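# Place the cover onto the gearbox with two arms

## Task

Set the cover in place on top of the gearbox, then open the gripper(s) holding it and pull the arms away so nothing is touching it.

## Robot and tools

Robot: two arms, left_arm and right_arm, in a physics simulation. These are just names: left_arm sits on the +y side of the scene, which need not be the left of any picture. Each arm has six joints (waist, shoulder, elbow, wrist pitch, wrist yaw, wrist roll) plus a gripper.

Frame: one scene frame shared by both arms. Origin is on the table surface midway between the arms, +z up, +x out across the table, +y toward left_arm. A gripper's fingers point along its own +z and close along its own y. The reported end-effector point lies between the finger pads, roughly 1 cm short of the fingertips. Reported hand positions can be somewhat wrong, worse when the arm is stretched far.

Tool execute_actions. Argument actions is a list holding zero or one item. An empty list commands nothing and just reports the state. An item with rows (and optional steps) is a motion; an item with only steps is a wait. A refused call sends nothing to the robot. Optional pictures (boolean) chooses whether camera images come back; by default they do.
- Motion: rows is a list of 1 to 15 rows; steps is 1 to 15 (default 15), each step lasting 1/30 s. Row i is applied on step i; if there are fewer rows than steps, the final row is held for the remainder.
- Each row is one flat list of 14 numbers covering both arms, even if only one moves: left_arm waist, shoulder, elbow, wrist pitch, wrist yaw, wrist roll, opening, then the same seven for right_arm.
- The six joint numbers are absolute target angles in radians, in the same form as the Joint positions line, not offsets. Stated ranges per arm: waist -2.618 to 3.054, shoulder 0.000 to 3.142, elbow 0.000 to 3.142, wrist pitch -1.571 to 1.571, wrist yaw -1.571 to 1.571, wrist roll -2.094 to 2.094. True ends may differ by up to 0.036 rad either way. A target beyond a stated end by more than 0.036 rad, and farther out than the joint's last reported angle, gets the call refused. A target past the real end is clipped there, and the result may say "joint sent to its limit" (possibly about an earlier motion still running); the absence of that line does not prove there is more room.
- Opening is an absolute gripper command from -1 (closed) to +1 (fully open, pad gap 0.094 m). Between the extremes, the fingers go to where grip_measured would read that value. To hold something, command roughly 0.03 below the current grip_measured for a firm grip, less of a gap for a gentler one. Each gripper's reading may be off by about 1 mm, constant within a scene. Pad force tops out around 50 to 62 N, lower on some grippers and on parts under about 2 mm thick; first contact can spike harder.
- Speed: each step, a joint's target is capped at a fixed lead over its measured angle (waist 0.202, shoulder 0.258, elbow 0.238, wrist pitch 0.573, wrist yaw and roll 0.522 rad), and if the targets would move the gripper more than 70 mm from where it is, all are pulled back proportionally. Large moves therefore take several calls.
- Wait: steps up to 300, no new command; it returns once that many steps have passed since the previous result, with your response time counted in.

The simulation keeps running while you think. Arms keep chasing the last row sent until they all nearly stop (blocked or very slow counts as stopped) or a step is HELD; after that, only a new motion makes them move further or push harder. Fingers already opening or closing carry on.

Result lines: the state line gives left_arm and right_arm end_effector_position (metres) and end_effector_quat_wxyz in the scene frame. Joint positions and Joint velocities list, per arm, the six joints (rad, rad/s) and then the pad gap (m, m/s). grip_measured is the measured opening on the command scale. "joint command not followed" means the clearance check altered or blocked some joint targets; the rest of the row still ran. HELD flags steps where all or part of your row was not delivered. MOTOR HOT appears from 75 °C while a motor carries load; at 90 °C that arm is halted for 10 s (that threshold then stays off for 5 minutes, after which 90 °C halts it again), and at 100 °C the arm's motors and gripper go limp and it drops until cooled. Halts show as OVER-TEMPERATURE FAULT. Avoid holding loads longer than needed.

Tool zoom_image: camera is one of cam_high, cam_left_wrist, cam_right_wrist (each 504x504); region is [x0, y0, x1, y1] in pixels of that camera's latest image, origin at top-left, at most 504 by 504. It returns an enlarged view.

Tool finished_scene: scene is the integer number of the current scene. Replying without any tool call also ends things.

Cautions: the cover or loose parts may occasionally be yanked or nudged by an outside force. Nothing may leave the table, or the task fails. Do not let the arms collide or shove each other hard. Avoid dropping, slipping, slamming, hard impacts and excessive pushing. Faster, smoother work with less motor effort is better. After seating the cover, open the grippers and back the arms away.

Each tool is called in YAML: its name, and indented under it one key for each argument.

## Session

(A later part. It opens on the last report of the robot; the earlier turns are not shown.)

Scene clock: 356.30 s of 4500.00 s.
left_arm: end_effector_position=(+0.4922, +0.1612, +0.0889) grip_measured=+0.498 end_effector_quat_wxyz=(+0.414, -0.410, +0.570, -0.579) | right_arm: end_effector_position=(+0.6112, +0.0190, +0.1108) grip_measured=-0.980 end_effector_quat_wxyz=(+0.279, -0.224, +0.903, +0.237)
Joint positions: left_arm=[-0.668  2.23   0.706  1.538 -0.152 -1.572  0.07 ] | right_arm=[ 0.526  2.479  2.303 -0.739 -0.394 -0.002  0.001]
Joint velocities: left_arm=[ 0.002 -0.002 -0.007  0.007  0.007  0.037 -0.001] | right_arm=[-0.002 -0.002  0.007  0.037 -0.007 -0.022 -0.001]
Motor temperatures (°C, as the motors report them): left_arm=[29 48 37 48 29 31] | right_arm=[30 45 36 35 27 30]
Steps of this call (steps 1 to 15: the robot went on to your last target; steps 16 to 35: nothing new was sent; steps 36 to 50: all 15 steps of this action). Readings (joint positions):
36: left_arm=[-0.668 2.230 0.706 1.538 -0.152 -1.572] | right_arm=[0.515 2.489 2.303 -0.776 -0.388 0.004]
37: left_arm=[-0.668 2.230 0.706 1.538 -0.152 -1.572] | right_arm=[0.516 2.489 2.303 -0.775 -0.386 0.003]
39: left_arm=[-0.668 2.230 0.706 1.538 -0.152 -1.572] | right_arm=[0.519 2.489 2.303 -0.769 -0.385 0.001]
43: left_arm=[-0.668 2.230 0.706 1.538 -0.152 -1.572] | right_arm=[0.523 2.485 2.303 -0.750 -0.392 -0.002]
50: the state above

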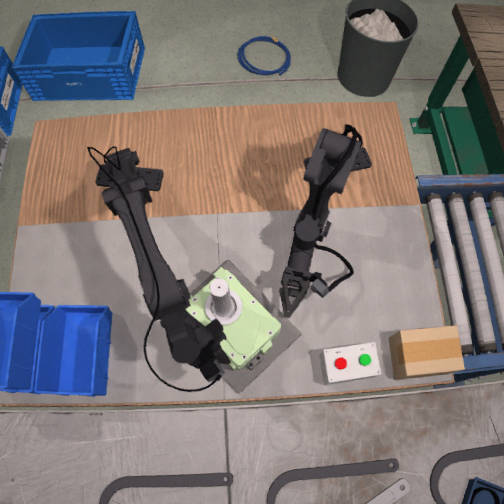

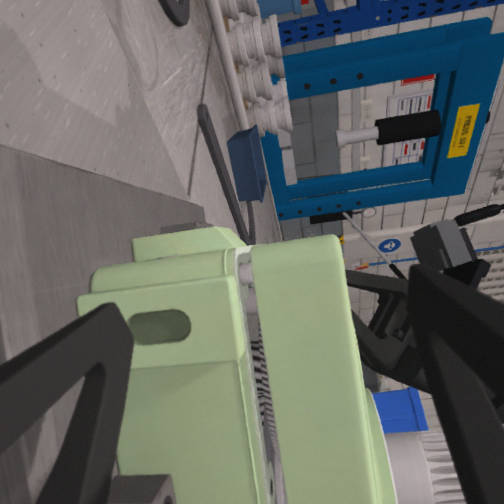

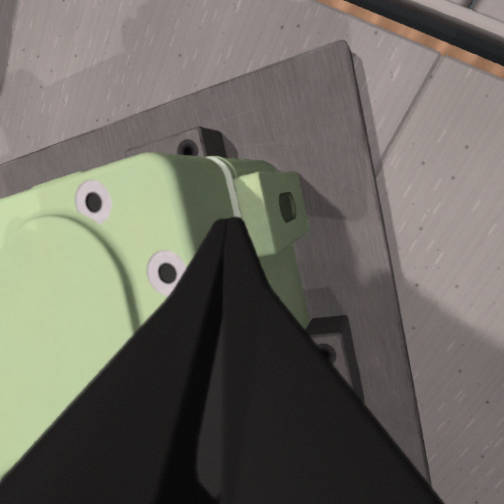

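execute_actions:
  actions:
    - {"rows":[[-0.66,2.21,0.70,1.56,-0.16,-1.57,0.5,0.45,2.455,2.33,-0.78,-0.45,0,-1],[-0.66,2.21,0.70,1.56,-0.16,-1.57,0.5,0.42,2.455,2.33,-0.78,-0.5,0,-1],[-0.66,2.21,0.70,1.56,-0.16,-1.57,0.5,0.39,2.47,2.35,-0.76,-0.55,0,-1],[-0.66,2.21,0.70,1.56,-0.16,-1.57,0.5,0.37,2.49,2.37,-0.74,-0.6,0,-1],[-0.66,2.21,0.70,1.56,-0.16,-1.57,0.5,0.36,2.51,2.39,-0.72,-0.7,0,-1],[-0.66,2.21,0.70,1.56,-0.16,-1.57,0.5,0.36,2.54,2.41,-0.71,-0.8,0,-1],[-0.66,2.21,0.70,1.56,-0.16,-1.57,0.5,0.36,2.57,2.41,-0.71,-0.9,0,-1],[-0.66,2.21,0.70,1.56,-0.16,-1.57,0.5,0.36,2.595,2.41,-0.71,-0.9,0,-1]],"steps":15}
  pictures: false

execute_actions:
  actions:
    - {"rows":[[-0.66,2.21,0.70,1.56,-0.16,-1.57,0.5,0.39,2.595,2.41,-0.71,-0.9,0,-1]],"steps":15}

Scene clock: 358.17 s of 4500.00 s.
left_arm: end_effector_position=(+0.4922, +0.1612, +0.0889) grip_measured=+0.498 end_effector_quat_wxyz=(+0.414, -0.410, +0.570, -0.579) | right_arm: end_effector_position=(+0.6321, -0.0302, +0.0987) grip_measured=-0.980 end_effector_quat_wxyz=(+0.250, -0.194, +0.857, +0.406)
Joint positions: left_arm=[-0.668  2.23   0.706  1.538 -0.152 -1.572  0.07 ] | right_arm=[ 0.338  2.616  2.383 -0.714 -0.833 -0.002  0.001]
Joint velocities: left_arm=[-0.012  0.002 -0.012 -0.051 -0.051  0.051  0.001] | right_arm=[ 0.208  0.149  0.002 -0.007 -0.359 -0.022 -0.001]
Motor temperatures (°C, as the motors report them): left_arm=[29 48 37 48 29 31] | right_arm=[30 45 37 35 28 30]
Steps of this call (steps 1 to 15: the robot went on to your last target; steps 16 to 41: nothing new was sent; steps 42 to 56: all 15 steps of this action). Readings (joint positions):
42: left_arm=[-0.668 2.230 0.706 1.538 -0.152 -1.572] | right_arm=[0.517 2.479 2.303 -0.739 -0.396 -0.002]
43: left_arm=[-0.668 2.230 0.706 1.538 -0.152 -1.572] | right_arm=[0.507 2.479 2.303 -0.744 -0.417 -0.002]
45: left_arm=[-0.668 2.230 0.706 1.538 -0.152 -1.572] | right_arm=[0.466 2.483 2.308 -0.752 -0.474 -0.002]
49: left_arm=[-0.668 2.230 0.706 1.538 -0.152 -1.572] | right_arm=[0.356 2.535 2.374 -0.728 -0.673 -0.002]
56: the state above

Scene clock: 358.67 s of 4500.00 s.
left_arm: end_effector_position=(+0.4922, +0.1612, +0.0889) grip_measured=+0.498 end_effector_quat_wxyz=(+0.414, -0.410, +0.570, -0.579) | right_arm: end_effector_position=(+0.6126, +0.0081, +0.1010) grip_measured=-0.980 end_effector_quat_wxyz=(+0.230, -0.224, +0.842, +0.434)
Joint positions: left_arm=[-0.668  2.23   0.706  1.538 -0.152 -1.572  0.07 ] | right_arm=[ 0.396  2.621  2.383 -0.714 -0.883 -0.002  0.001]
Joint velocities: left_arm=[-0.007 -0.022  0.002 -0.022  0.051  0.007 -0.   ] | right_arm=[-0.002 -0.017 -0.002  0.007  0.051 -0.051 -0.001]
Motor temperatures (°C, as the motors report them): left_arm=[29 48 37 48 29 31] | right_arm=[30 45 37 35 28 30]
Steps of this call (steps 1 to 15: all 15 steps of this action). Readings (joint positions):
1: left_arm=[-0.668 2.230 0.706 1.538 -0.152 -1.572] | right_arm=[0.348 2.620 2.383 -0.714 -0.841 -0.002]
2: left_arm=[-0.668 2.230 0.706 1.538 -0.152 -1.572] | right_arm=[0.357 2.621 2.383 -0.714 -0.848 -0.002]
4: left_arm=[-0.668 2.230 0.706 1.538 -0.152 -1.572] | right_arm=[0.377 2.621 2.383 -0.714 -0.861 -0.002]
8: left_arm=[-0.668 2.230 0.706 1.538 -0.152 -1.572] | right_arm=[0.399 2.621 2.383 -0.714 -0.878 -0.002]
15: the state above

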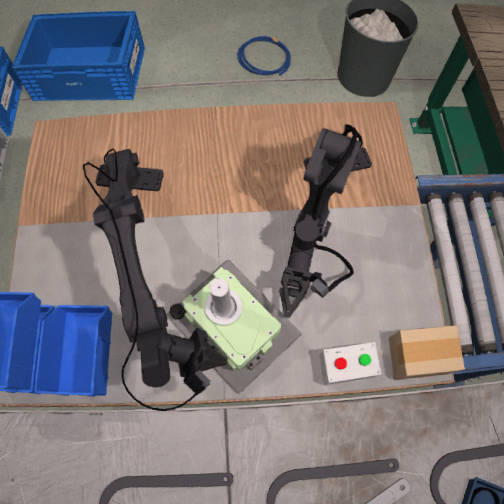

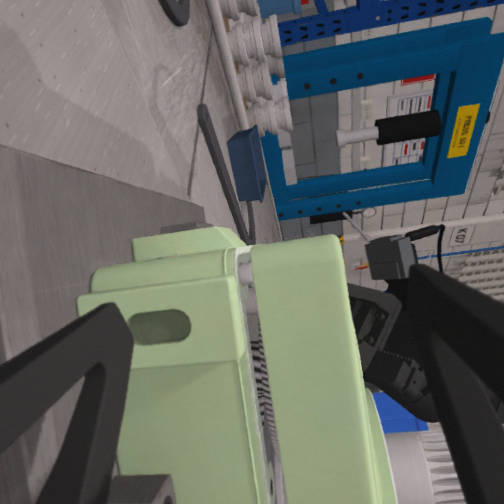

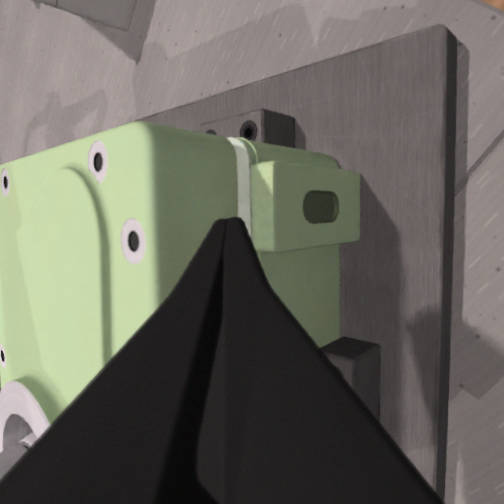

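execute_actions:
  actions:
    - {"rows":[[-0.66,2.21,0.70,1.56,-0.16,-1.57,0.5,0.40,2.595,2.41,-0.71,-0.9,0,-1],[-0.66,2.21,0.70,1.56,-0.16,-1.57,0.5,0.405,2.595,2.41,-0.71,-0.9,0,-1],[-0.66,2.21,0.70,1.56,-0.16,-1.57,0.5,0.41,2.595,2.41,-0.71,-0.9,0,-1],[-0.66,2.21,0.70,1.56,-0.16,-1.57,0.5,0.415,2.595,2.41,-0.71,-0.9,0,-1],[-0.66,2.21,0.70,1.56,-0.16,-1.57,0.5,0.42,2.595,2.41,-0.71,-0.9,0,-1],[-0.66,2.21,0.70,1.56,-0.16,-1.57,0.5,0.425,2.595,2.41,-0.71,-0.9,0,-1],[-0.66,2.21,0.70,1.56,-0.16,-1.57,0.5,0.43,2.595,2.41,-0.71,-0.9,0,-1],[-0.66,2.21,0.70,1.56,-0.16,-1.57,0.5,0.44,2.595,2.41,-0.71,-0.92,0,-1],[-0.66,2.21,0.70,1.56,-0.16,-1.57,0.5,0.45,2.595,2.41,-0.71,-0.94,0,-1],[-0.66,2.21,0.70,1.56,-0.16,-1.57,0.5,0.46,2.595,2.41,-0.71,-0.96,0,-1],[-0.66,2.21,0.70,1.56,-0.16,-1.57,0.5,0.47,2.595,2.41,-0.71,-0.98,0,-1],[-0.66,2.21,0.70,1.56,-0.16,-1.57,0.5,0.48,2.595,2.41,-0.71,-1.0,0,-1]],"steps":15}
  pictures: false

execute_actions:
  actions:
    - {"rows":[[-0.66,2.21,0.70,1.56,-0.16,-1.57,0.5,0.52,2.595,2.41,-0.71,-1.05,0,-1]],"steps":15}

Scene clock: 360.57 s of 4500.00 s.
left_arm: end_effector_position=(+0.4922, +0.1612, +0.0889) grip_measured=+0.498 end_effector_quat_wxyz=(+0.414, -0.410, +0.570, -0.579) | right_arm: end_effector_position=(+0.6112, +0.0174, +0.1020) grip_measured=-0.980 end_effector_quat_wxyz=(+0.234, -0.233, +0.839, +0.433)
Joint positions: left_arm=[-0.668  2.23   0.706  1.538 -0.152 -1.572  0.07 ] | right_arm=[ 0.413  2.621  2.383 -0.697 -0.875 -0.002  0.001]
Joint velocities: left_arm=[-0.007 -0.022  0.007  0.007  0.037 -0.022  0.001] | right_arm=[ 0.017  0.002 -0.002 -0.007 -0.051 -0.051  0.   ]
Motor temperatures (°C, as the motors report them): left_arm=[29 48 37 48 29 31] | right_arm=[30 46 37 35 28 30]
Steps of this call (steps 1 to 15: the robot went on to your last target; steps 16 to 42: nothing new was sent; steps 43 to 57: all 15 steps of this action). Readings (joint positions):
43: left_arm=[-0.668 2.230 0.706 1.538 -0.152 -1.572] | right_arm=[0.396 2.621 2.383 -0.714 -0.884 -0.002]
44: left_arm=[-0.668 2.230 0.706 1.538 -0.152 -1.572] | right_arm=[0.396 2.621 2.383 -0.714 -0.884 -0.002]
46: left_arm=[-0.668 2.230 0.706 1.538 -0.152 -1.572] | right_arm=[0.397 2.621 2.383 -0.714 -0.884 -0.002]
50: left_arm=[-0.668 2.230 0.706 1.538 -0.152 -1.572] | right_arm=[0.408 2.621 2.383 -0.711 -0.876 -0.002]
57: the state above

Scene clock: 361.07 s of 4500.00 s.
left_arm: end_effector_position=(+0.4922, +0.1612, +0.0889) grip_measured=+0.498 end_effector_quat_wxyz=(+0.414, -0.410, +0.570, -0.579) | right_arm: end_effector_position=(+0.6133, +0.0209, +0.1035) grip_measured=-0.980 end_effector_quat_wxyz=(+0.243, -0.239, +0.836, +0.430)
Joint positions: left_arm=[-0.668  2.23   0.706  1.538 -0.152 -1.572  0.07 ] | right_arm=[ 0.419  2.621  2.383 -0.676 -0.868 -0.002  0.001]
Joint velocities: left_arm=[-0.012 -0.012  0.007 -0.022 -0.081  0.022 -0.001] | right_arm=[ 0.007 -0.002 -0.012 -0.051 -0.095  0.066 -0.001]
Motor temperatures (°C, as the motors report them): left_arm=[29 48 37 48 29 31] | right_arm=[31 46 37 35 28 30]
Steps of this call (steps 1 to 15: all 15 steps of this action). Readings (joint positions):
1: left_arm=[-0.668 2.230 0.706 1.538 -0.152 -1.572] | right_arm=[0.415 2.621 2.383 -0.696 -0.876 -0.002]
2: left_arm=[-0.668 2.230 0.706 1.538 -0.152 -1.572] | right_arm=[0.416 2.621 2.383 -0.692 -0.874 -0.002]
4: left_arm=[-0.668 2.230 0.706 1.538 -0.152 -1.572] | right_arm=[0.417 2.621 2.383 -0.685 -0.871 -0.002]
8: left_arm=[-0.668 2.230 0.706 1.538 -0.152 -1.572] | right_arm=[0.418 2.621 2.383 -0.679 -0.869 -0.002]
15: the state above

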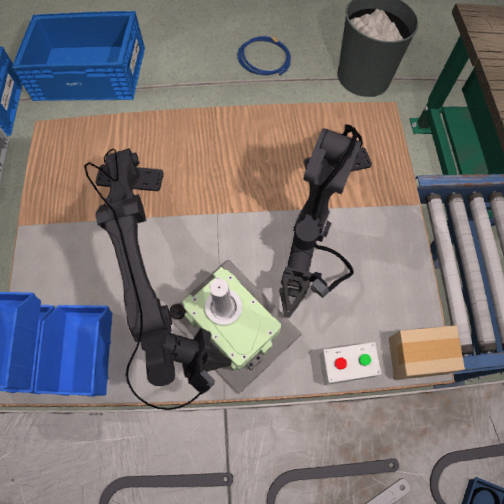

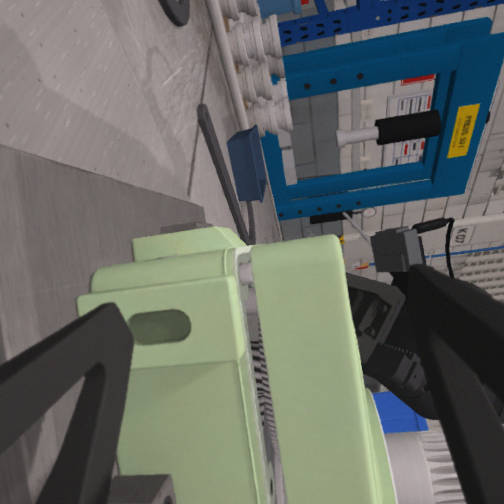

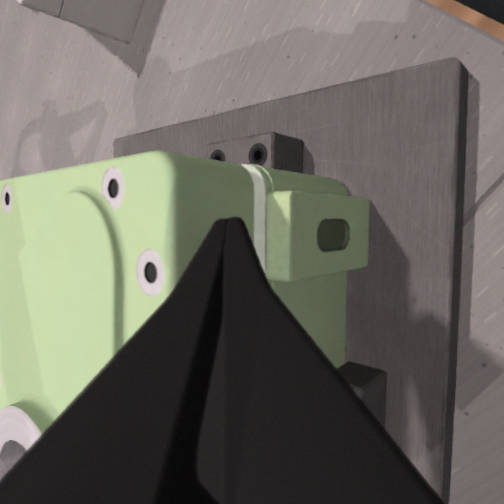

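execute_actions:
  actions:
    - {"rows":[[-0.56,2.12,0.72,1.42,0.1,-1.57,-1,0.39,2.595,2.41,-0.71,-0.9,0,-1],[-0.56,2.12,0.72,1.42,0.1,-1.57,-1,0.39,2.595,2.41,-0.71,-0.9,0,-1],[-0.52,2.12,0.72,1.42,0.2,-1.57,-1,0.39,2.595,2.41,-0.71,-0.9,0,-1],[-0.52,2.12,0.72,1.42,0.3,-1.57,-1,0.39,2.595,2.41,-0.71,-0.9,0,-1],[-0.52,2.12,0.72,1.42,0.45,-1.57,-1,0.39,2.595,2.41,-0.71,-0.9,0,-1]],"steps":15}
  pictures: false

execute_actions:
  actions:
    - {"rows":[[-0.56,2.17,0.81,1.37,0.45,-1.57,-1,0.39,2.595,2.41,-0.71,-0.9,0,-1]],"steps":15}

Scene clock: 362.97 s of 4500.00 s.
left_arm: end_effector_position=(+0.4777, +0.1451, +0.1122) grip_measured=-0.992 end_effector_quat_wxyz=(+0.292, -0.285, +0.642, -0.649) | right_arm: end_effector_position=(+0.6160, +0.0062, +0.1027) grip_measured=-0.980 end_effector_quat_wxyz=(+0.238, -0.225, +0.840, +0.433)
Joint positions: left_arm=[-0.513  2.13   0.706  1.437  0.406 -1.572  0.   ] | right_arm=[ 0.392  2.621  2.383 -0.698 -0.882 -0.002  0.001]
Joint velocities: left_arm=[-0.002  0.002 -0.002 -0.051  0.256 -0.081  0.001] | right_arm=[-0.012 -0.027 -0.002 -0.022  0.051 -0.037  0.   ]
Motor temperatures (°C, as the motors report them): left_arm=[29 48 36 49 29 31] | right_arm=[31 47 37 35 28 30]
Steps of this call (steps 1 to 15: the robot went on to your last target; steps 16 to 42: nothing new was sent; steps 43 to 57: all 15 steps of this action). Readings (joint positions):
43: left_arm=[-0.657 2.220 0.706 1.520 -0.114 -1.572] | right_arm=[0.412 2.621 2.383 -0.676 -0.864 -0.002]
44: left_arm=[-0.637 2.202 0.706 1.487 -0.066 -1.572] | right_arm=[0.410 2.621 2.383 -0.680 -0.869 -0.002]
46: left_arm=[-0.575 2.162 0.706 1.463 0.041 -1.572] | right_arm=[0.403 2.621 2.383 -0.687 -0.874 -0.002]
50: left_arm=[-0.509 2.130 0.706 1.461 0.261 -1.572] | right_arm=[0.393 2.621 2.383 -0.694 -0.879 -0.002]
57: the state above

Scene clock: 363.47 s of 4500.00 s.
left_arm: end_effector_position=(+0.4797, +0.1159, +0.1084) grip_measured=-0.992 end_effector_quat_wxyz=(+0.264, -0.264, +0.656, -0.657) | right_arm: end_effector_position=(+0.6158, +0.0062, +0.1027) grip_measured=-0.980 end_effector_quat_wxyz=(+0.237, -0.225, +0.840, +0.434)
Joint positions: left_arm=[-0.555  2.164  0.783  1.383  0.441 -1.572  0.   ] | right_arm=[ 0.392  2.621  2.383 -0.699 -0.884 -0.002  0.001]
Joint velocities: left_arm=[-0.012 -0.002 -0.007  0.037  0.007 -0.022 -0.001] | right_arm=[ 0.002 -0.007 -0.012  0.051 -0.022  0.007  0.   ]
Motor temperatures (°C, as the motors report them): left_arm=[29 48 37 49 29 31] | right_arm=[31 47 37 35 28 30]
Steps of this call (steps 1 to 15: all 15 steps of this action). Readings (joint positions):
1: left_arm=[-0.516 2.134 0.716 1.432 0.413 -1.572] | right_arm=[0.392 2.621 2.383 -0.698 -0.883 -0.002]
2: left_arm=[-0.523 2.145 0.739 1.421 0.417 -1.572] | right_arm=[0.392 2.621 2.383 -0.698 -0.883 -0.002]
4: left_arm=[-0.541 2.162 0.775 1.405 0.425 -1.572] | right_arm=[0.392 2.621 2.383 -0.698 -0.883 -0.002]
8: left_arm=[-0.555 2.164 0.783 1.391 0.438 -1.572] | right_arm=[0.392 2.621 2.383 -0.699 -0.884 -0.002]
15: the state above

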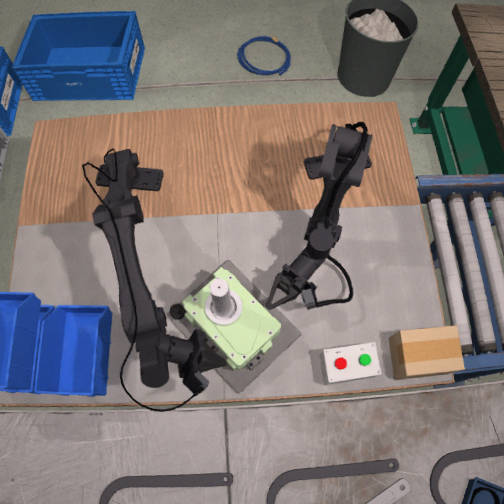

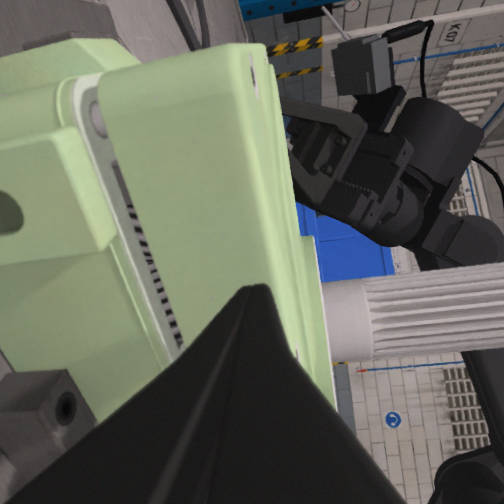

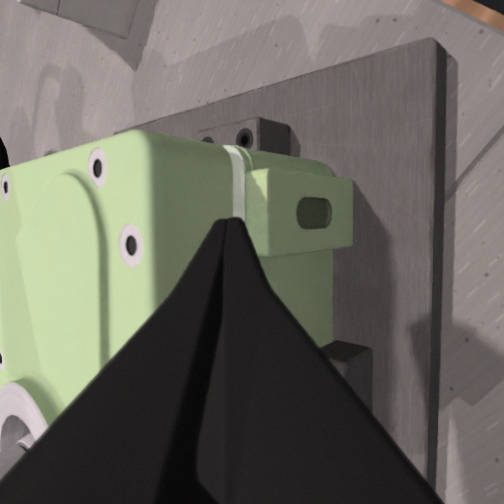

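execute_actions:
  actions:
    - {"rows":[[-0.48,2.17,0.81,1.39,0.45,-1.57,-1,0.38,2.595,2.41,-0.71,-0.9,0,-1],[-0.48,2.17,0.81,1.39,0.45,-1.57,-1,0.38,2.595,2.41,-0.71,-0.9,0,-1],[-0.48,2.17,0.81,1.39,0.45,-1.57,-1,0.38,2.595,2.41,-0.71,-0.9,0,-1],[-0.48,2.17,0.81,1.39,0.45,-1.57,-1,0.38,2.595,2.41,-0.71,-0.9,0,-1],[-0.48,2.17,0.81,1.39,0.45,-1.57,-1,0.38,2.595,2.41,-0.71,-0.9,0,-1],[-0.48,2.22,0.855,1.39,0.45,-1.57,-1,0.38,2.595,2.41,-0.71,-0.9,0,-1]],"steps":15}
  pictures: false

execute_actions:
  actions:
    - {"rows":[[-0.485,2.23,0.875,1.38,0.45,-1.57,-1,0.38,2.595,2.41,-0.71,-0.9,0,-1],[-0.49,2.237,0.895,1.37,0.45,-1.57,-1,0.38,2.595,2.41,-0.71,-0.9,0,-1],[-0.495,2.245,0.915,1.36,0.45,-1.57,-1,0.38,2.595,2.41,-0.71,-0.9,0,-1],[-0.50,2.253,0.935,1.35,0.45,-1.57,-1,0.38,2.595,2.41,-0.71,-0.9,0,-1],[-0.505,2.26,0.955,1.34,0.45,-1.57,-1,0.38,2.595,2.41,-0.71,-0.9,0,-1],[-0.51,2.27,0.975,1.33,0.45,-1.57,-1,0.38,2.595,2.41,-0.71,-0.9,0,-1],[-0.515,2.277,0.995,1.32,0.45,-1.57,-1,0.38,2.595,2.41,-0.71,-0.9,0,-1],[-0.52,2.285,1.015,1.31,0.45,-1.57,-1,0.38,2.595,2.41,-0.71,-0.9,0,-1],[-0.53,2.295,1.04,1.30,0.46,-1.57,-1,0.38,2.595,2.41,-0.71,-0.9,0,-1]],"steps":15}

Scene clock: 365.87 s of 4500.00 s.
left_arm: end_effector_position=(+0.5056, +0.1473, +0.0964) grip_measured=-0.992 end_effector_quat_wxyz=(+0.284, -0.289, +0.648, -0.645) | right_arm: end_effector_position=(+0.6172, +0.0032, +0.1028) grip_measured=-0.980 end_effector_quat_wxyz=(+0.238, -0.223, +0.840, +0.433)
Joint positions: left_arm=[-0.478  2.219  0.826  1.384  0.448 -1.572  0.   ] | right_arm=[ 0.387  2.621  2.383 -0.699 -0.884 -0.002  0.001]
Joint velocities: left_arm=[-0.007 -0.027  0.002  0.066 -0.066  0.022  0.   ] | right_arm=[-0.017  0.007  0.002  0.051 -0.066 -0.007  0.   ]
Motor temperatures (°C, as the motors report them): left_arm=[29 48 37 48 29 31] | right_arm=[31 48 37 35 28 30]
Steps of this call (steps 1 to 15: the robot went on to your last target; steps 16 to 57: nothing new was sent; steps 58 to 72: all 15 steps of this action). Readings (joint positions):
58: left_arm=[-0.549 2.164 0.783 1.382 0.446 -1.572] | right_arm=[0.392 2.621 2.383 -0.699 -0.884 -0.002]
59: left_arm=[-0.538 2.164 0.783 1.382 0.450 -1.572] | right_arm=[0.391 2.621 2.383 -0.699 -0.884 -0.002]
61: left_arm=[-0.506 2.164 0.783 1.382 0.450 -1.572] | right_arm=[0.390 2.621 2.383 -0.699 -0.884 -0.002]
65: left_arm=[-0.478 2.195 0.817 1.384 0.448 -1.572] | right_arm=[0.387 2.621 2.383 -0.699 -0.884 -0.002]
72: the state above

Scene clock: 366.37 s of 4500.00 s.
left_arm: end_effector_position=(+0.5455, +0.1417, +0.1013) grip_measured=-0.992 end_effector_quat_wxyz=(+0.305, -0.293, +0.635, -0.647) | right_arm: end_effector_position=(+0.6172, +0.0032, +0.1028) grip_measured=-0.980 end_effector_quat_wxyz=(+0.238, -0.223, +0.840, +0.433)
Joint positions: left_arm=[-0.479  2.298  0.998  1.324  0.408 -1.572  0.   ] | right_arm=[ 0.387  2.621  2.383 -0.699 -0.884 -0.002  0.001]
Joint velocities: left_arm=[-0.061  0.002  0.271 -0.242 -0.168 -0.007  0.001] | right_arm=[-0.007  0.012  0.027  0.037 -0.007  0.007 -0.   ]
Motor temperatures (°C, as the motors report them): left_arm=[29 48 37 48 29 31] | right_arm=[31 48 37 35 28 30]
Steps of this call (steps 1 to 15: all 15 steps of this action). Readings (joint positions):
1: left_arm=[-0.478 2.220 0.829 1.384 0.448 -1.572] | right_arm=[0.387 2.621 2.383 -0.699 -0.884 -0.002]
2: left_arm=[-0.478 2.223 0.836 1.383 0.448 -1.572] | right_arm=[0.387 2.621 2.383 -0.699 -0.884 -0.002]
4: left_arm=[-0.480 2.236 0.868 1.377 0.448 -1.572] | right_arm=[0.387 2.621 2.383 -0.699 -0.884 -0.002]
8: left_arm=[-0.480 2.258 0.909 1.369 0.451 -1.572] | right_arm=[0.387 2.621 2.383 -0.699 -0.884 -0.002]
15: the state above

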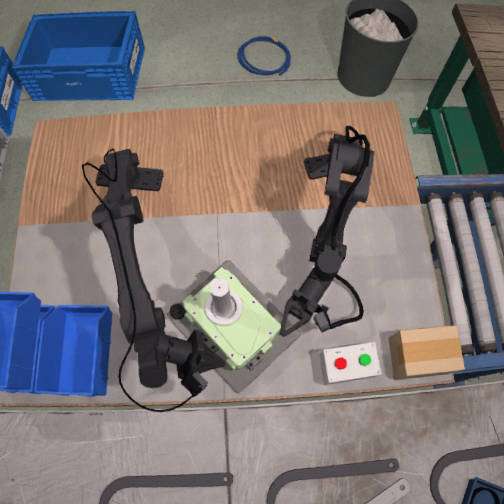

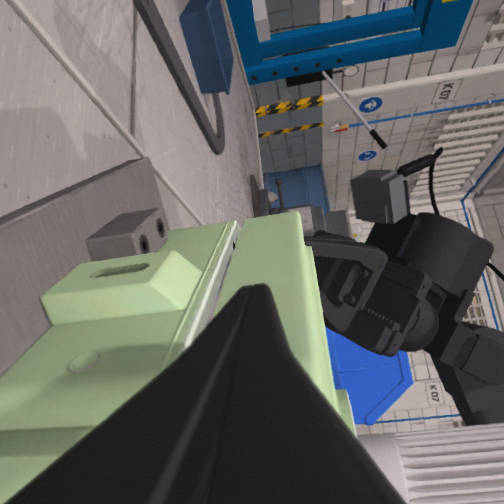

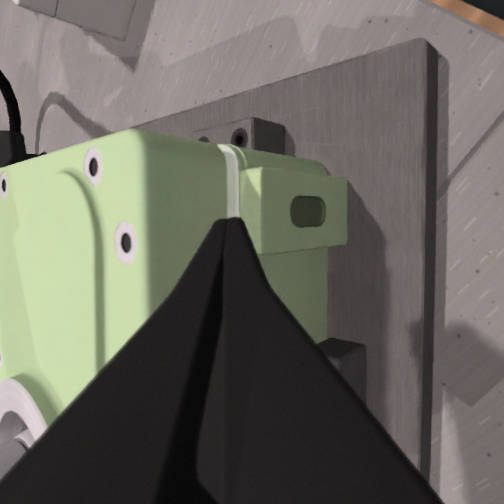

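execute_actions:
  actions:
    - {"rows":[[-0.45,2.27,0.98,1.35,0.45,-1.57,-1,0.38,2.595,2.41,-0.71,-0.9,0,-1],[-0.45,2.25,0.93,1.37,0.45,-1.57,-1,0.38,2.595,2.41,-0.71,-0.9,0,-1],[-0.46,2.23,0.88,1.39,0.45,-1.57,-1,0.38,2.595,2.41,-0.71,-0.9,0,-1],[-0.47,2.21,0.85,1.39,0.45,-1.57,-1,0.38,2.595,2.41,-0.71,-0.9,0,-1],[-0.48,2.21,0.83,1.39,0.45,-1.57,-1,0.38,2.595,2.41,-0.71,-0.9,0,-1],[-0.48,2.21,0.83,1.39,0.45,-1.57,-1,0.38,2.595,2.41,-0.71,-0.9,0,-1],[-0.48,2.21,0.83,1.39,0.45,-1.57,-1,0.38,2.595,2.41,-0.71,-0.9,0,-1],[-0.49,2.21,0.83,1.39,0.45,-1.57,-1,0.38,2.595,2.41,-0.71,-0.9,0,-1],[-0.50,2.21,0.83,1.39,0.45,-1.57,-1,0.38,2.595,2.41,-0.71,-0.9,0,-1],[-0.51,2.21,0.83,1.39,0.45,-1.57,-1,0.38,2.595,2.41,-0.71,-0.9,0,-1],[-0.52,2.21,0.83,1.39,0.45,-1.57,-1,0.38,2.595,2.41,-0.71,-0.9,0,-1],[-0.53,2.21,0.84,1.39,0.45,-1.57,-1,0.38,2.595,2.41,-0.71,-0.9,0,-1]],"steps":15}
  pictures: false

execute_actions:
  actions:
    - {"rows":[[-0.54,2.22,0.86,1.38,0.46,-1.57,-1,0.38,2.595,2.41,-0.71,-0.9,0,-1],[-0.55,2.225,0.87,1.38,0.47,-1.57,-1,0.38,2.595,2.41,-0.71,-0.9,0,-1],[-0.56,2.23,0.88,1.37,0.48,-1.57,-1,0.38,2.595,2.41,-0.71,-0.9,0,-1],[-0.57,2.235,0.89,1.37,0.49,-1.57,-1,0.38,2.595,2.41,-0.71,-0.9,0,-1],[-0.58,2.24,0.90,1.36,0.5,-1.57,-1,0.38,2.595,2.41,-0.71,-0.9,0,-1],[-0.6,2.245,0.91,1.36,0.52,-1.57,-1,0.38,2.595,2.41,-0.71,-0.9,0,-1],[-0.62,2.25,0.92,1.35,0.54,-1.57,-1,0.38,2.595,2.41,-0.71,-0.9,0,-1]],"steps":15}

Scene clock: 368.90 s of 4500.00 s.
left_arm: end_effector_position=(+0.5003, +0.1274, +0.0905) grip_measured=-0.992 end_effector_quat_wxyz=(+0.268, -0.283, +0.657, -0.645) | right_arm: end_effector_position=(+0.6172, +0.0032, +0.1028) grip_measured=-0.980 end_effector_quat_wxyz=(+0.238, -0.223, +0.840, +0.433)
Joint positions: left_arm=[-0.521  2.233  0.844  1.362  0.44  -1.572  0.   ] | right_arm=[ 0.387  2.621  2.383 -0.699 -0.884 -0.002  0.001]
Joint velocities: left_arm=[-0.164 -0.017 -0.002 -0.022  0.051  0.051 -0.001] | right_arm=[-0.002  0.002  0.002 -0.022 -0.037 -0.022  0.   ]
Motor temperatures (°C, as the motors report them): left_arm=[29 48 37 48 29 31] | right_arm=[31 49 37 35 28 30]
Steps of this call (steps 1 to 30: the robot went on to your last target; steps 31 to 61: nothing new was sent; steps 62 to 76: all 15 steps of this action). Readings (joint positions):
62: left_arm=[-0.479 2.298 1.009 1.317 0.394 -1.572] | right_arm=[0.387 2.621 2.383 -0.699 -0.884 -0.002]
63: left_arm=[-0.475 2.295 1.000 1.321 0.403 -1.572] | right_arm=[0.387 2.621 2.383 -0.699 -0.884 -0.002]
65: left_arm=[-0.467 2.265 0.937 1.337 0.413 -1.572] | right_arm=[0.387 2.621 2.383 -0.699 -0.884 -0.002]
69: left_arm=[-0.471 2.233 0.848 1.355 0.432 -1.572] | right_arm=[0.387 2.621 2.383 -0.699 -0.884 -0.002]
76: the state above

Scene clock: 369.40 s of 4500.00 s.
left_arm: end_effector_position=(+0.4960, +0.1196, +0.0905) grip_measured=-0.992 end_effector_quat_wxyz=(+0.261, -0.275, +0.660, -0.649) | right_arm: end_effector_position=(+0.6172, +0.0032, +0.1028) grip_measured=-0.980 end_effector_quat_wxyz=(+0.238, -0.223, +0.840, +0.433)
Joint positions: left_arm=[-0.536  2.235  0.845  1.366  0.447 -1.572  0.   ] | right_arm=[ 0.387  2.621  2.383 -0.699 -0.884 -0.002  0.001]
Joint velocities: left_arm=[ 0.002 -0.017 -0.007  0.037 -0.022 -0.022 -0.001] | right_arm=[-0.022 -0.002 -0.002 -0.037 -0.037 -0.081 -0.   ]
Motor temperatures (°C, as the motors report them): left_arm=[29 48 37 48 29 31] | right_arm=[31 49 37 35 28 30]
Steps of this call (steps 1 to 15: all 15 steps of this action). Readings (joint positions):
1: left_arm=[-0.526 2.233 0.844 1.362 0.443 -1.572] | right_arm=[0.387 2.621 2.383 -0.699 -0.884 -0.002]
2: left_arm=[-0.530 2.233 0.844 1.362 0.445 -1.572] | right_arm=[0.387 2.621 2.383 -0.699 -0.884 -0.002]
4: left_arm=[-0.531 2.233 0.844 1.362 0.447 -1.572] | right_arm=[0.387 2.621 2.383 -0.699 -0.884 -0.002]
8: left_arm=[-0.536 2.234 0.845 1.364 0.447 -1.572] | right_arm=[0.387 2.621 2.383 -0.699 -0.884 -0.002]
15: the state above

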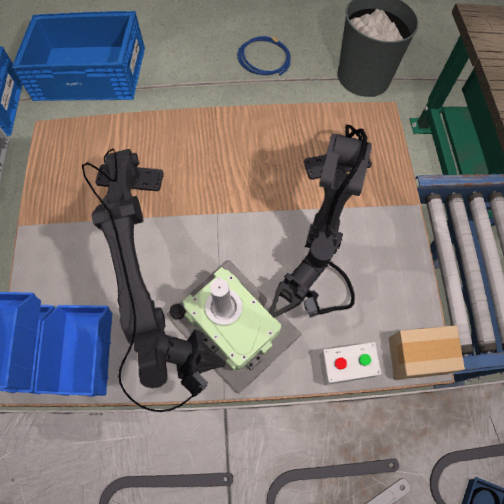

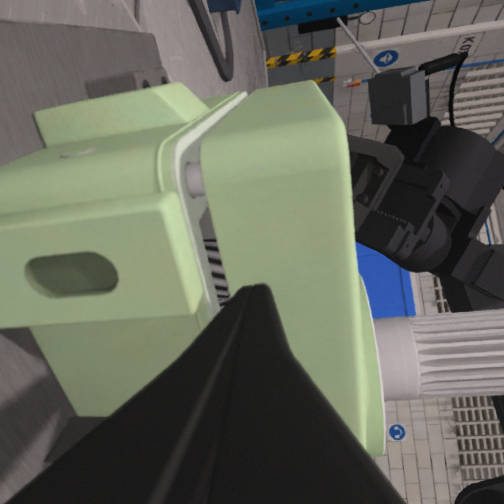

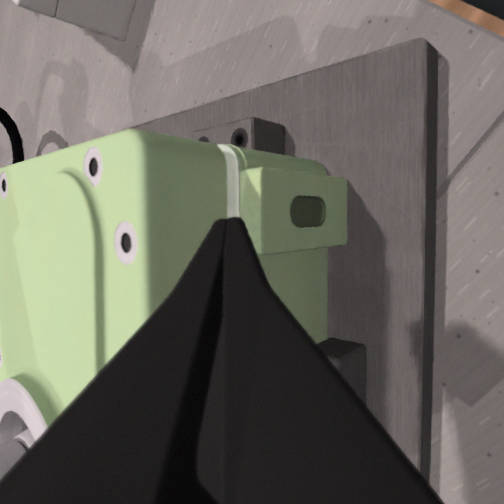

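execute_actions:
  actions:
    - {"rows":[[-0.5,2.15,0.72,1.42,0.45,-1.57,-1,0.3,2.45,2.41,-0.71,-0.9,0,-1],[-0.5,2.15,0.72,1.42,0.45,-1.57,-1,0.3,2.45,2.41,-0.71,-0.9,0,-1],[-0.5,2.15,0.72,1.42,0.45,-1.57,-1,0.3,2.45,2.41,-0.71,-0.9,0,-1],[-0.5,2.15,0.72,1.42,0.45,-1.57,-1,0.3,2.45,2.41,-0.71,-0.9,0,-1],[-0.5,2.05,0.62,1.45,0.6,1.57,-1,0.2,2.2,2.2,-0.71,-0.9,0,-1]],"steps":15}
  pictures: false

execute_actions:
  actions:
    - {"steps":40}
  pictures: false

execute_actions:
  actions:
    - {"rows":[[-0.75,2.1,0.6,1.52,0.5,1.57,0.5,0.2,2.2,2.2,-0.71,-0.9,0,-1]],"steps":15}
  pictures: false

execute_actions:
  actions:
    - {"steps":15}

Scene clock: 371.90 s of 4500.00 s.
left_arm: end_effector_position=(+0.4418, +0.1327, +0.1169) grip_measured=-0.992 end_effector_quat_wxyz=(+0.537, +0.130, +0.695, -0.460) | right_arm: end_effector_position=(+0.6136, -0.1177, +0.2662) grip_measured=-0.980 end_effector_quat_wxyz=(+0.375, -0.180, +0.822, +0.389)
Joint positions: left_arm=[-0.504  2.064  0.635  1.429  0.579 -0.523  0.   ] | right_arm=[ 0.183  2.226  2.219 -0.707 -0.882 -0.002  0.001]
Joint velocities: left_arm=[-0.012 -0.012  0.002  0.022  0.168  2.835 -0.   ] | right_arm=[-0.1   -0.686 -0.032  0.081 -0.022  0.007  0.   ]
Motor temperatures (°C, as the motors report them): left_arm=[30 48 37 48 30 31] | right_arm=[31 49 37 35 28 30]
Steps of this call (steps 1 to 15: the robot went on to your last target; steps 16 to 60: nothing new was sent; steps 61 to 75: all 15 steps of this action). Readings (joint positions):
61: left_arm=[-0.529 2.227 0.828 1.369 0.444 -1.572] | right_arm=[0.384 2.616 2.383 -0.701 -0.884 -0.002]
62: left_arm=[-0.525 2.208 0.794 1.373 0.444 -1.572] | right_arm=[0.379 2.610 2.383 -0.708 -0.884 -0.002]
64: left_arm=[-0.514 2.179 0.745 1.381 0.445 -1.572] | right_arm=[0.362 2.586 2.383 -0.713 -0.884 -0.002]
68: left_arm=[-0.504 2.087 0.640 1.397 0.526 -1.207] | right_arm=[0.287 2.454 2.277 -0.709 -0.884 -0.002]
75: the state above

Scene clock: 373.23 s of 4500.00 s.
left_arm: end_effector_position=(+0.4400, +0.1312, +0.1174) grip_measured=-0.992 end_effector_quat_wxyz=(+0.669, +0.668, +0.231, +0.230) | right_arm: end_effector_position=(+0.6082, -0.1089, +0.2776) grip_measured=-0.980 end_effector_quat_wxyz=(+0.381, -0.192, +0.814, +0.394)
Joint positions: left_arm=[-0.504  2.064  0.635  1.431  0.592  1.568  0.   ] | right_arm=[ 0.196  2.207  2.219 -0.703 -0.892 -0.002  0.001]
Joint velocities: left_arm=[-0.012  0.007 -0.002 -0.066  0.007  0.051 -0.001] | right_arm=[-0.027  0.007 -0.002 -0.066  0.007  0.007  0.   ]
Motor temperatures (°C, as the motors report them): left_arm=[30 48 37 48 30 31] | right_arm=[30 49 37 35 28 30]
Steps of this call (steps 1 to 40: the robot went on to your last target). Readings (joint positions):
1: left_arm=[-0.504 2.064 0.635 1.429 0.581 -0.425] | right_arm=[0.182 2.205 2.219 -0.703 -0.884 -0.002]
2: left_arm=[-0.504 2.064 0.635 1.429 0.583 -0.326] | right_arm=[0.183 2.191 2.219 -0.700 -0.887 -0.002]
4: left_arm=[-0.504 2.064 0.635 1.429 0.586 -0.130] | right_arm=[0.189 2.182 2.219 -0.697 -0.892 -0.002]
8: left_arm=[-0.504 2.064 0.635 1.430 0.589 0.265] | right_arm=[0.196 2.196 2.219 -0.698 -0.892 -0.002]
40: the state above

Scene clock: 373.73 s of 4500.00 s.
left_arm: end_effector_position=(+0.3772, +0.0454, +0.1136) grip_measured=+0.498 end_effector_quat_wxyz=(+0.691, +0.680, +0.167, +0.176) | right_arm: end_effector_position=(+0.6082, -0.1089, +0.2776) grip_measured=-0.980 end_effector_quat_wxyz=(+0.381, -0.192, +0.814, +0.394)
Joint positions: left_arm=[-0.759  2.095  0.618  1.498  0.512  1.57   0.07 ] | right_arm=[ 0.196  2.207  2.219 -0.703 -0.892 -0.002  0.001]
Joint velocities: left_arm=[ 0.012 -0.007 -0.012 -0.051 -0.081  0.037 -0.001] | right_arm=[ 0.002  0.002 -0.002 -0.051 -0.022  0.022 -0.001]
Motor temperatures (°C, as the motors report them): left_arm=[30 48 37 48 30 31] | right_arm=[30 49 37 35 28 30]
Steps of this call (steps 1 to 15: all 15 steps of this action). Readings (joint positions):
1: left_arm=[-0.523 2.067 0.633 1.441 0.570 1.569] | right_arm=[0.196 2.207 2.219 -0.703 -0.892 -0.002]
2: left_arm=[-0.563 2.074 0.632 1.456 0.544 1.569] | right_arm=[0.196 2.207 2.219 -0.703 -0.892 -0.002]
4: left_arm=[-0.676 2.087 0.632 1.472 0.527 1.569] | right_arm=[0.196 2.207 2.219 -0.703 -0.892 -0.002]
8: left_arm=[-0.773 2.095 0.620 1.485 0.529 1.569] | right_arm=[0.196 2.207 2.219 -0.703 -0.892 -0.002]
15: the state above

Scene clock: 374.23 s of 4500.00 s.
left_arm: end_effector_position=(+0.3777, +0.0457, +0.1143) grip_measured=+0.498 end_effector_quat_wxyz=(+0.692, +0.679, +0.167, +0.178) | right_arm: end_effector_position=(+0.6082, -0.1089, +0.2776) grip_measured=-0.980 end_effector_quat_wxyz=(+0.381, -0.192, +0.814, +0.394)
Joint positions: left_arm=[-0.759  2.095  0.618  1.501  0.509  1.57   0.07 ] | right_arm=[ 0.196  2.207  2.219 -0.703 -0.892 -0.002  0.001]
Joint velocities: left_arm=[ 0.002 -0.012 -0.002  0.037  0.037 -0.081 -0.001] | right_arm=[-0.012  0.002 -0.017  0.007  0.051 -0.022 -0.   ]
Motor temperatures (°C, as the motors report them): left_arm=[30 48 37 48 29 31] | right_arm=[30 49 37 35 28 30]
Steps of this call (steps 1 to 15: the robot went on to your last target). Readings (joint positions):
1: left_arm=[-0.759 2.095 0.618 1.498 0.511 1.570] | right_arm=[0.196 2.207 2.219 -0.703 -0.892 -0.002]
2: left_arm=[-0.759 2.095 0.618 1.499 0.511 1.570] | right_arm=[0.196 2.207 2.219 -0.703 -0.892 -0.002]
4: left_arm=[-0.759 2.095 0.618 1.499 0.510 1.570] | right_arm=[0.196 2.207 2.219 -0.703 -0.892 -0.002]
8: left_arm=[-0.759 2.095 0.618 1.500 0.509 1.570] | right_arm=[0.196 2.207 2.219 -0.703 -0.892 -0.002]
15: the state above
All arms were judged still, so your last target was given up. Only a new action makes them travel on or press farther. Fingers that are still opening or closing keep moving.

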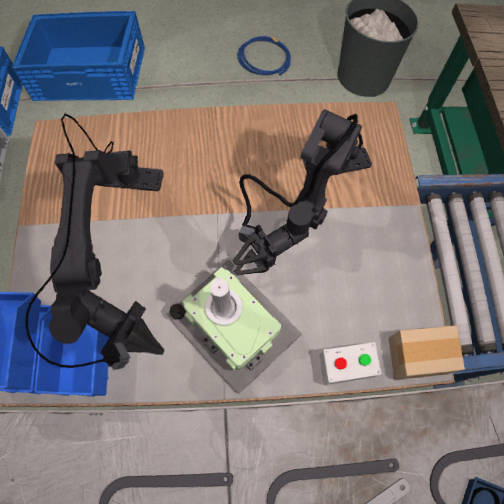

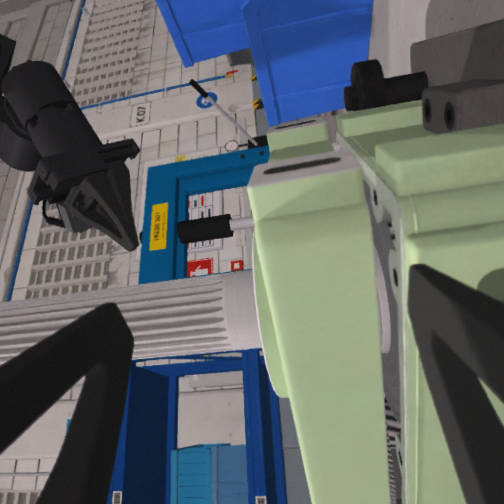

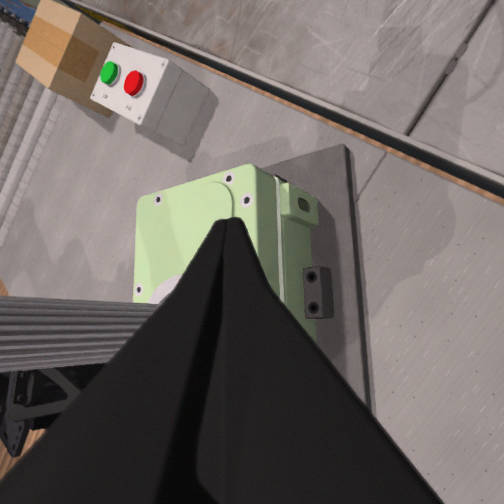

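zoom_image:
  camera: "cam_left_wrist"
  region: [240,90,460,400]

Region (240, 90, 460, 400) of cam_left_wrist's 504x504 image, scaled by 1.626, with more detail than that image has; it fills the left 358 columns of this view, and the rest is white.

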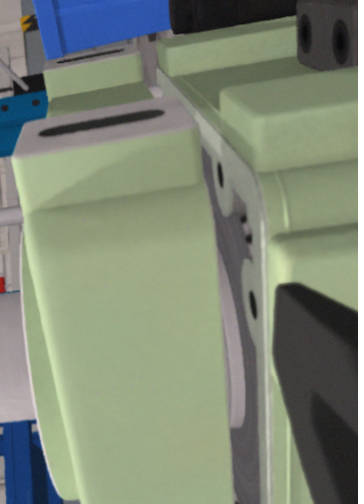

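execute_actions:
  actions:
    - {"rows":[[-0.7,1.7,0.7,1.0,0.3,1.57,-1,0.3,2.0,1.97,-0.74,-0.4,0,-1],[-0.7,1.7,0.7,1.0,0.3,1.57,-1,0.3,2.0,1.97,-0.74,-0.4,0,-1],[-0.7,1.7,0.7,1.0,0.3,1.57,-1,0.3,2.0,1.97,-0.74,-0.4,0,-1],[-0.7,1.7,0.7,1.0,0.3,1.57,-1,0.3,2.0,1.97,-0.74,-0.4,0,-1],[-0.7,1.7,0.7,1.0,0.3,1.57,-1,0.3,2.0,1.97,-0.74,-0.4,0,-1],[-0.7,1.7,0.7,1.0,0.3,1.57,-1,0.3,2.0,1.97,-0.74,-0.4,0,-1],[-0.55,1.6,1.0,0.2,0,1.57,-1,0.3,2.0,1.97,-0.74,-0.4,0,-1]],"steps":15}
  pictures: false

execute_actions:
  actions:
    - {"rows":[[-0.55,1.75,1.6,-0.86,0,1.57,-1,0.4,2.05,1.97,-0.74,-0.4,0,-1]],"steps":15}
  pictures: false

execute_actions:
  actions:
    - {"rows":[[-0.7,1.95,1.87,-0.9,0,1.57,-1,0.51,2.1,1.97,-0.74,-0.4,0,-1]],"steps":15}
  pictures: false

execute_actions:
  actions:
    - {"rows":[[-0.81,2.03,1.87,-0.87,0,1.57,-1,0.51,2.12,1.97,-0.74,-0.4,0,-1]],"steps":15}

Scene clock: 379.10 s of 4500.00 s.
left_arm: end_effector_position=(+0.5099, +0.1825, +0.2665) grip_measured=-0.991 end_effector_quat_wxyz=(+0.558, +0.623, +0.411, +0.363) | right_arm: end_effector_position=(+0.5838, -0.1167, +0.2423) grip_measured=-0.980 end_effector_quat_wxyz=(+0.363, -0.138, +0.896, +0.215)
Joint positions: left_arm=[-0.541  1.591  0.995  0.484  0.06   1.572  0.   ] | right_arm=[ 0.305  2.024  1.984 -0.742 -0.419 -0.001  0.001]
Joint velocities: left_arm=[-0.002 -0.085 -0.012 -1.414 -0.491  0.007  0.   ] | right_arm=[-0.051  0.002 -0.002 -0.007  0.183  0.007 -0.001]
Motor temperatures (°C, as the motors report them): left_arm=[30 47 36 49 29 31] | right_arm=[30 48 36 35 28 30]
Steps of this call (steps 1 to 90: nothing new was sent; then 1.37 s passed at rest; steps 91 to 105: all 15 steps of this action). Readings (joint positions):
91: left_arm=[-0.756 2.064 0.623 1.430 0.486 1.570] | right_arm=[0.206 2.180 2.173 -0.682 -0.820 -0.002]
92: left_arm=[-0.747 2.006 0.627 1.306 0.453 1.571] | right_arm=[0.220 2.130 2.091 -0.685 -0.726 -0.001]
94: left_arm=[-0.722 1.874 0.643 1.180 0.402 1.572] | right_arm=[0.262 2.064 2.001 -0.727 -0.604 -0.001]
98: left_arm=[-0.678 1.685 0.737 1.022 0.306 1.572] | right_arm=[0.316 2.028 1.984 -0.742 -0.492 -0.001]
105: the state above

Scene clock: 379.60 s of 4500.00 s.
left_arm: end_effector_position=(+0.4789, +0.2035, +0.2027) grip_measured=-0.991 end_effector_quat_wxyz=(+0.272, +0.775, +0.539, +0.187) | right_arm: end_effector_position=(+0.5723, -0.0653, +0.2233) grip_measured=-0.980 end_effector_quat_wxyz=(+0.339, -0.177, +0.896, +0.225)
Joint positions: left_arm=[-0.542  1.746  1.58  -0.733  0.006  1.573  0.   ] | right_arm=[ 0.406  2.058  1.984 -0.741 -0.401 -0.001  0.001]
Joint velocities: left_arm=[-0.012  0.081 -0.007 -0.769 -0.007  0.022 -0.   ] | right_arm=[-0.022 -0.007 -0.007  0.037  0.022 -0.037  0.   ]
Motor temperatures (°C, as the motors report them): left_arm=[30 47 37 49 29 31] | right_arm=[30 48 36 35 28 30]
Steps of this call (steps 1 to 15: all 15 steps of this action). Readings (joint positions):
1: left_arm=[-0.541 1.605 1.029 0.386 0.050 1.572] | right_arm=[0.312 2.025 1.984 -0.742 -0.411 -0.001]
2: left_arm=[-0.542 1.649 1.104 0.270 0.042 1.573] | right_arm=[0.323 2.027 1.984 -0.741 -0.404 -0.001]
4: left_arm=[-0.542 1.738 1.260 0.057 0.028 1.573] | right_arm=[0.362 2.037 1.984 -0.741 -0.401 -0.001]
8: left_arm=[-0.542 1.797 1.509 -0.380 0.012 1.573] | right_arm=[0.414 2.056 1.984 -0.741 -0.402 -0.001]
15: the state above

Scene clock: 380.10 s of 4500.00 s.
left_arm: end_effector_position=(+0.4747, +0.1166, +0.1776) grip_measured=-0.992 end_effector_quat_wxyz=(+0.239, +0.832, +0.482, +0.138) | right_arm: end_effector_position=(+0.5536, -0.0086, +0.1937) grip_measured=-0.980 end_effector_quat_wxyz=(+0.302, -0.221, +0.896, +0.238)
Joint positions: left_arm=[-0.708  1.969  1.833 -0.875  0.001  1.573  0.   ] | right_arm=[ 0.514  2.113  1.984 -0.739 -0.396 -0.001  0.001]
Joint velocities: left_arm=[ 0.027  0.012 -0.002 -0.022  0.022  0.022 -0.   ] | right_arm=[ 0.012 -0.002 -0.007  0.081  0.037  0.037  0.   ]
Motor temperatures (°C, as the motors report them): left_arm=[30 47 37 48 29 31] | right_arm=[30 48 36 35 28 30]
Steps of this call (steps 1 to 15: all 15 steps of this action). Readings (joint positions):
1: left_arm=[-0.555 1.772 1.614 -0.789 -0.003 1.573] | right_arm=[0.413 2.061 1.984 -0.741 -0.396 -0.001]
2: left_arm=[-0.578 1.820 1.685 -0.834 -0.012 1.573] | right_arm=[0.426 2.065 1.984 -0.737 -0.392 -0.001]
4: left_arm=[-0.645 1.913 1.801 -0.834 -0.013 1.573] | right_arm=[0.468 2.079 1.984 -0.737 -0.391 -0.001]
8: left_arm=[-0.719 1.968 1.833 -0.848 0.001 1.573] | right_arm=[0.526 2.109 1.984 -0.738 -0.398 -0.001]
15: the state above

Scene clock: 380.60 s of 4500.00 s.
left_arm: end_effector_position=(+0.4508, +0.0663, +0.1466) grip_measured=-0.992 end_effector_quat_wxyz=(+0.222, +0.863, +0.439, +0.114) | right_arm: end_effector_position=(+0.5542, -0.0086, +0.1898) grip_measured=-0.980 end_effector_quat_wxyz=(+0.299, -0.221, +0.897, +0.238)
Joint positions: left_arm=[-0.818  2.044  1.846 -0.868 -0.002  1.573  0.   ] | right_arm=[ 0.514  2.12   1.984 -0.739 -0.396 -0.001  0.001]
Joint velocities: left_arm=[ 0.002 -0.002  0.007  0.007 -0.022  0.007 -0.   ] | right_arm=[-0.007  0.007 -0.007 -0.007  0.037 -0.022  0.   ]
Motor temperatures (°C, as the motors report them): left_arm=[30 47 37 48 29 31] | right_arm=[30 48 36 35 28 30]
Steps of this call (steps 1 to 15: all 15 steps of this action). Readings (joint positions):
1: left_arm=[-0.716 1.974 1.835 -0.875 -0.004 1.573] | right_arm=[0.514 2.114 1.984 -0.739 -0.396 -0.001]
2: left_arm=[-0.729 1.982 1.841 -0.874 -0.009 1.573] | right_arm=[0.514 2.114 1.984 -0.739 -0.396 -0.001]
4: left_arm=[-0.771 2.004 1.846 -0.868 -0.010 1.573] | right_arm=[0.514 2.115 1.984 -0.739 -0.396 -0.001]
8: left_arm=[-0.821 2.040 1.846 -0.868 -0.003 1.573] | right_arm=[0.514 2.119 1.984 -0.739 -0.396 -0.001]
15: the state above

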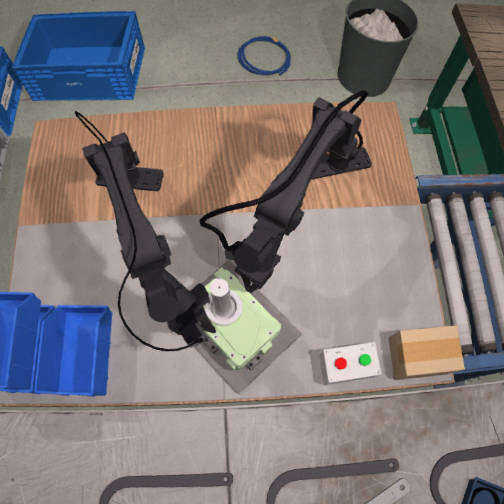

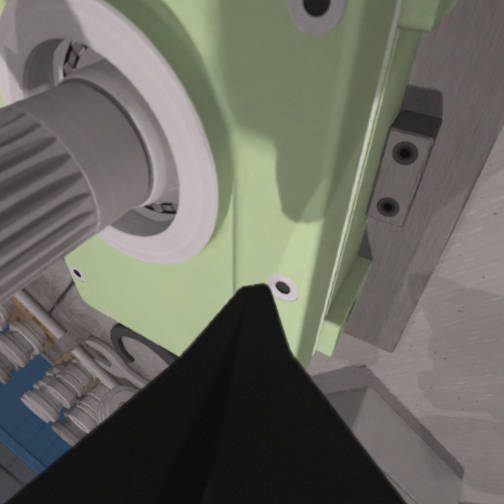

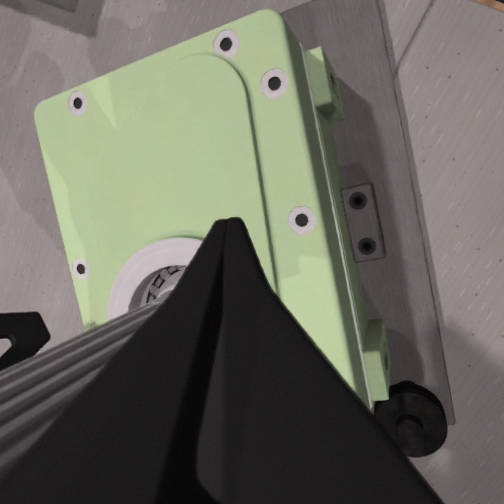

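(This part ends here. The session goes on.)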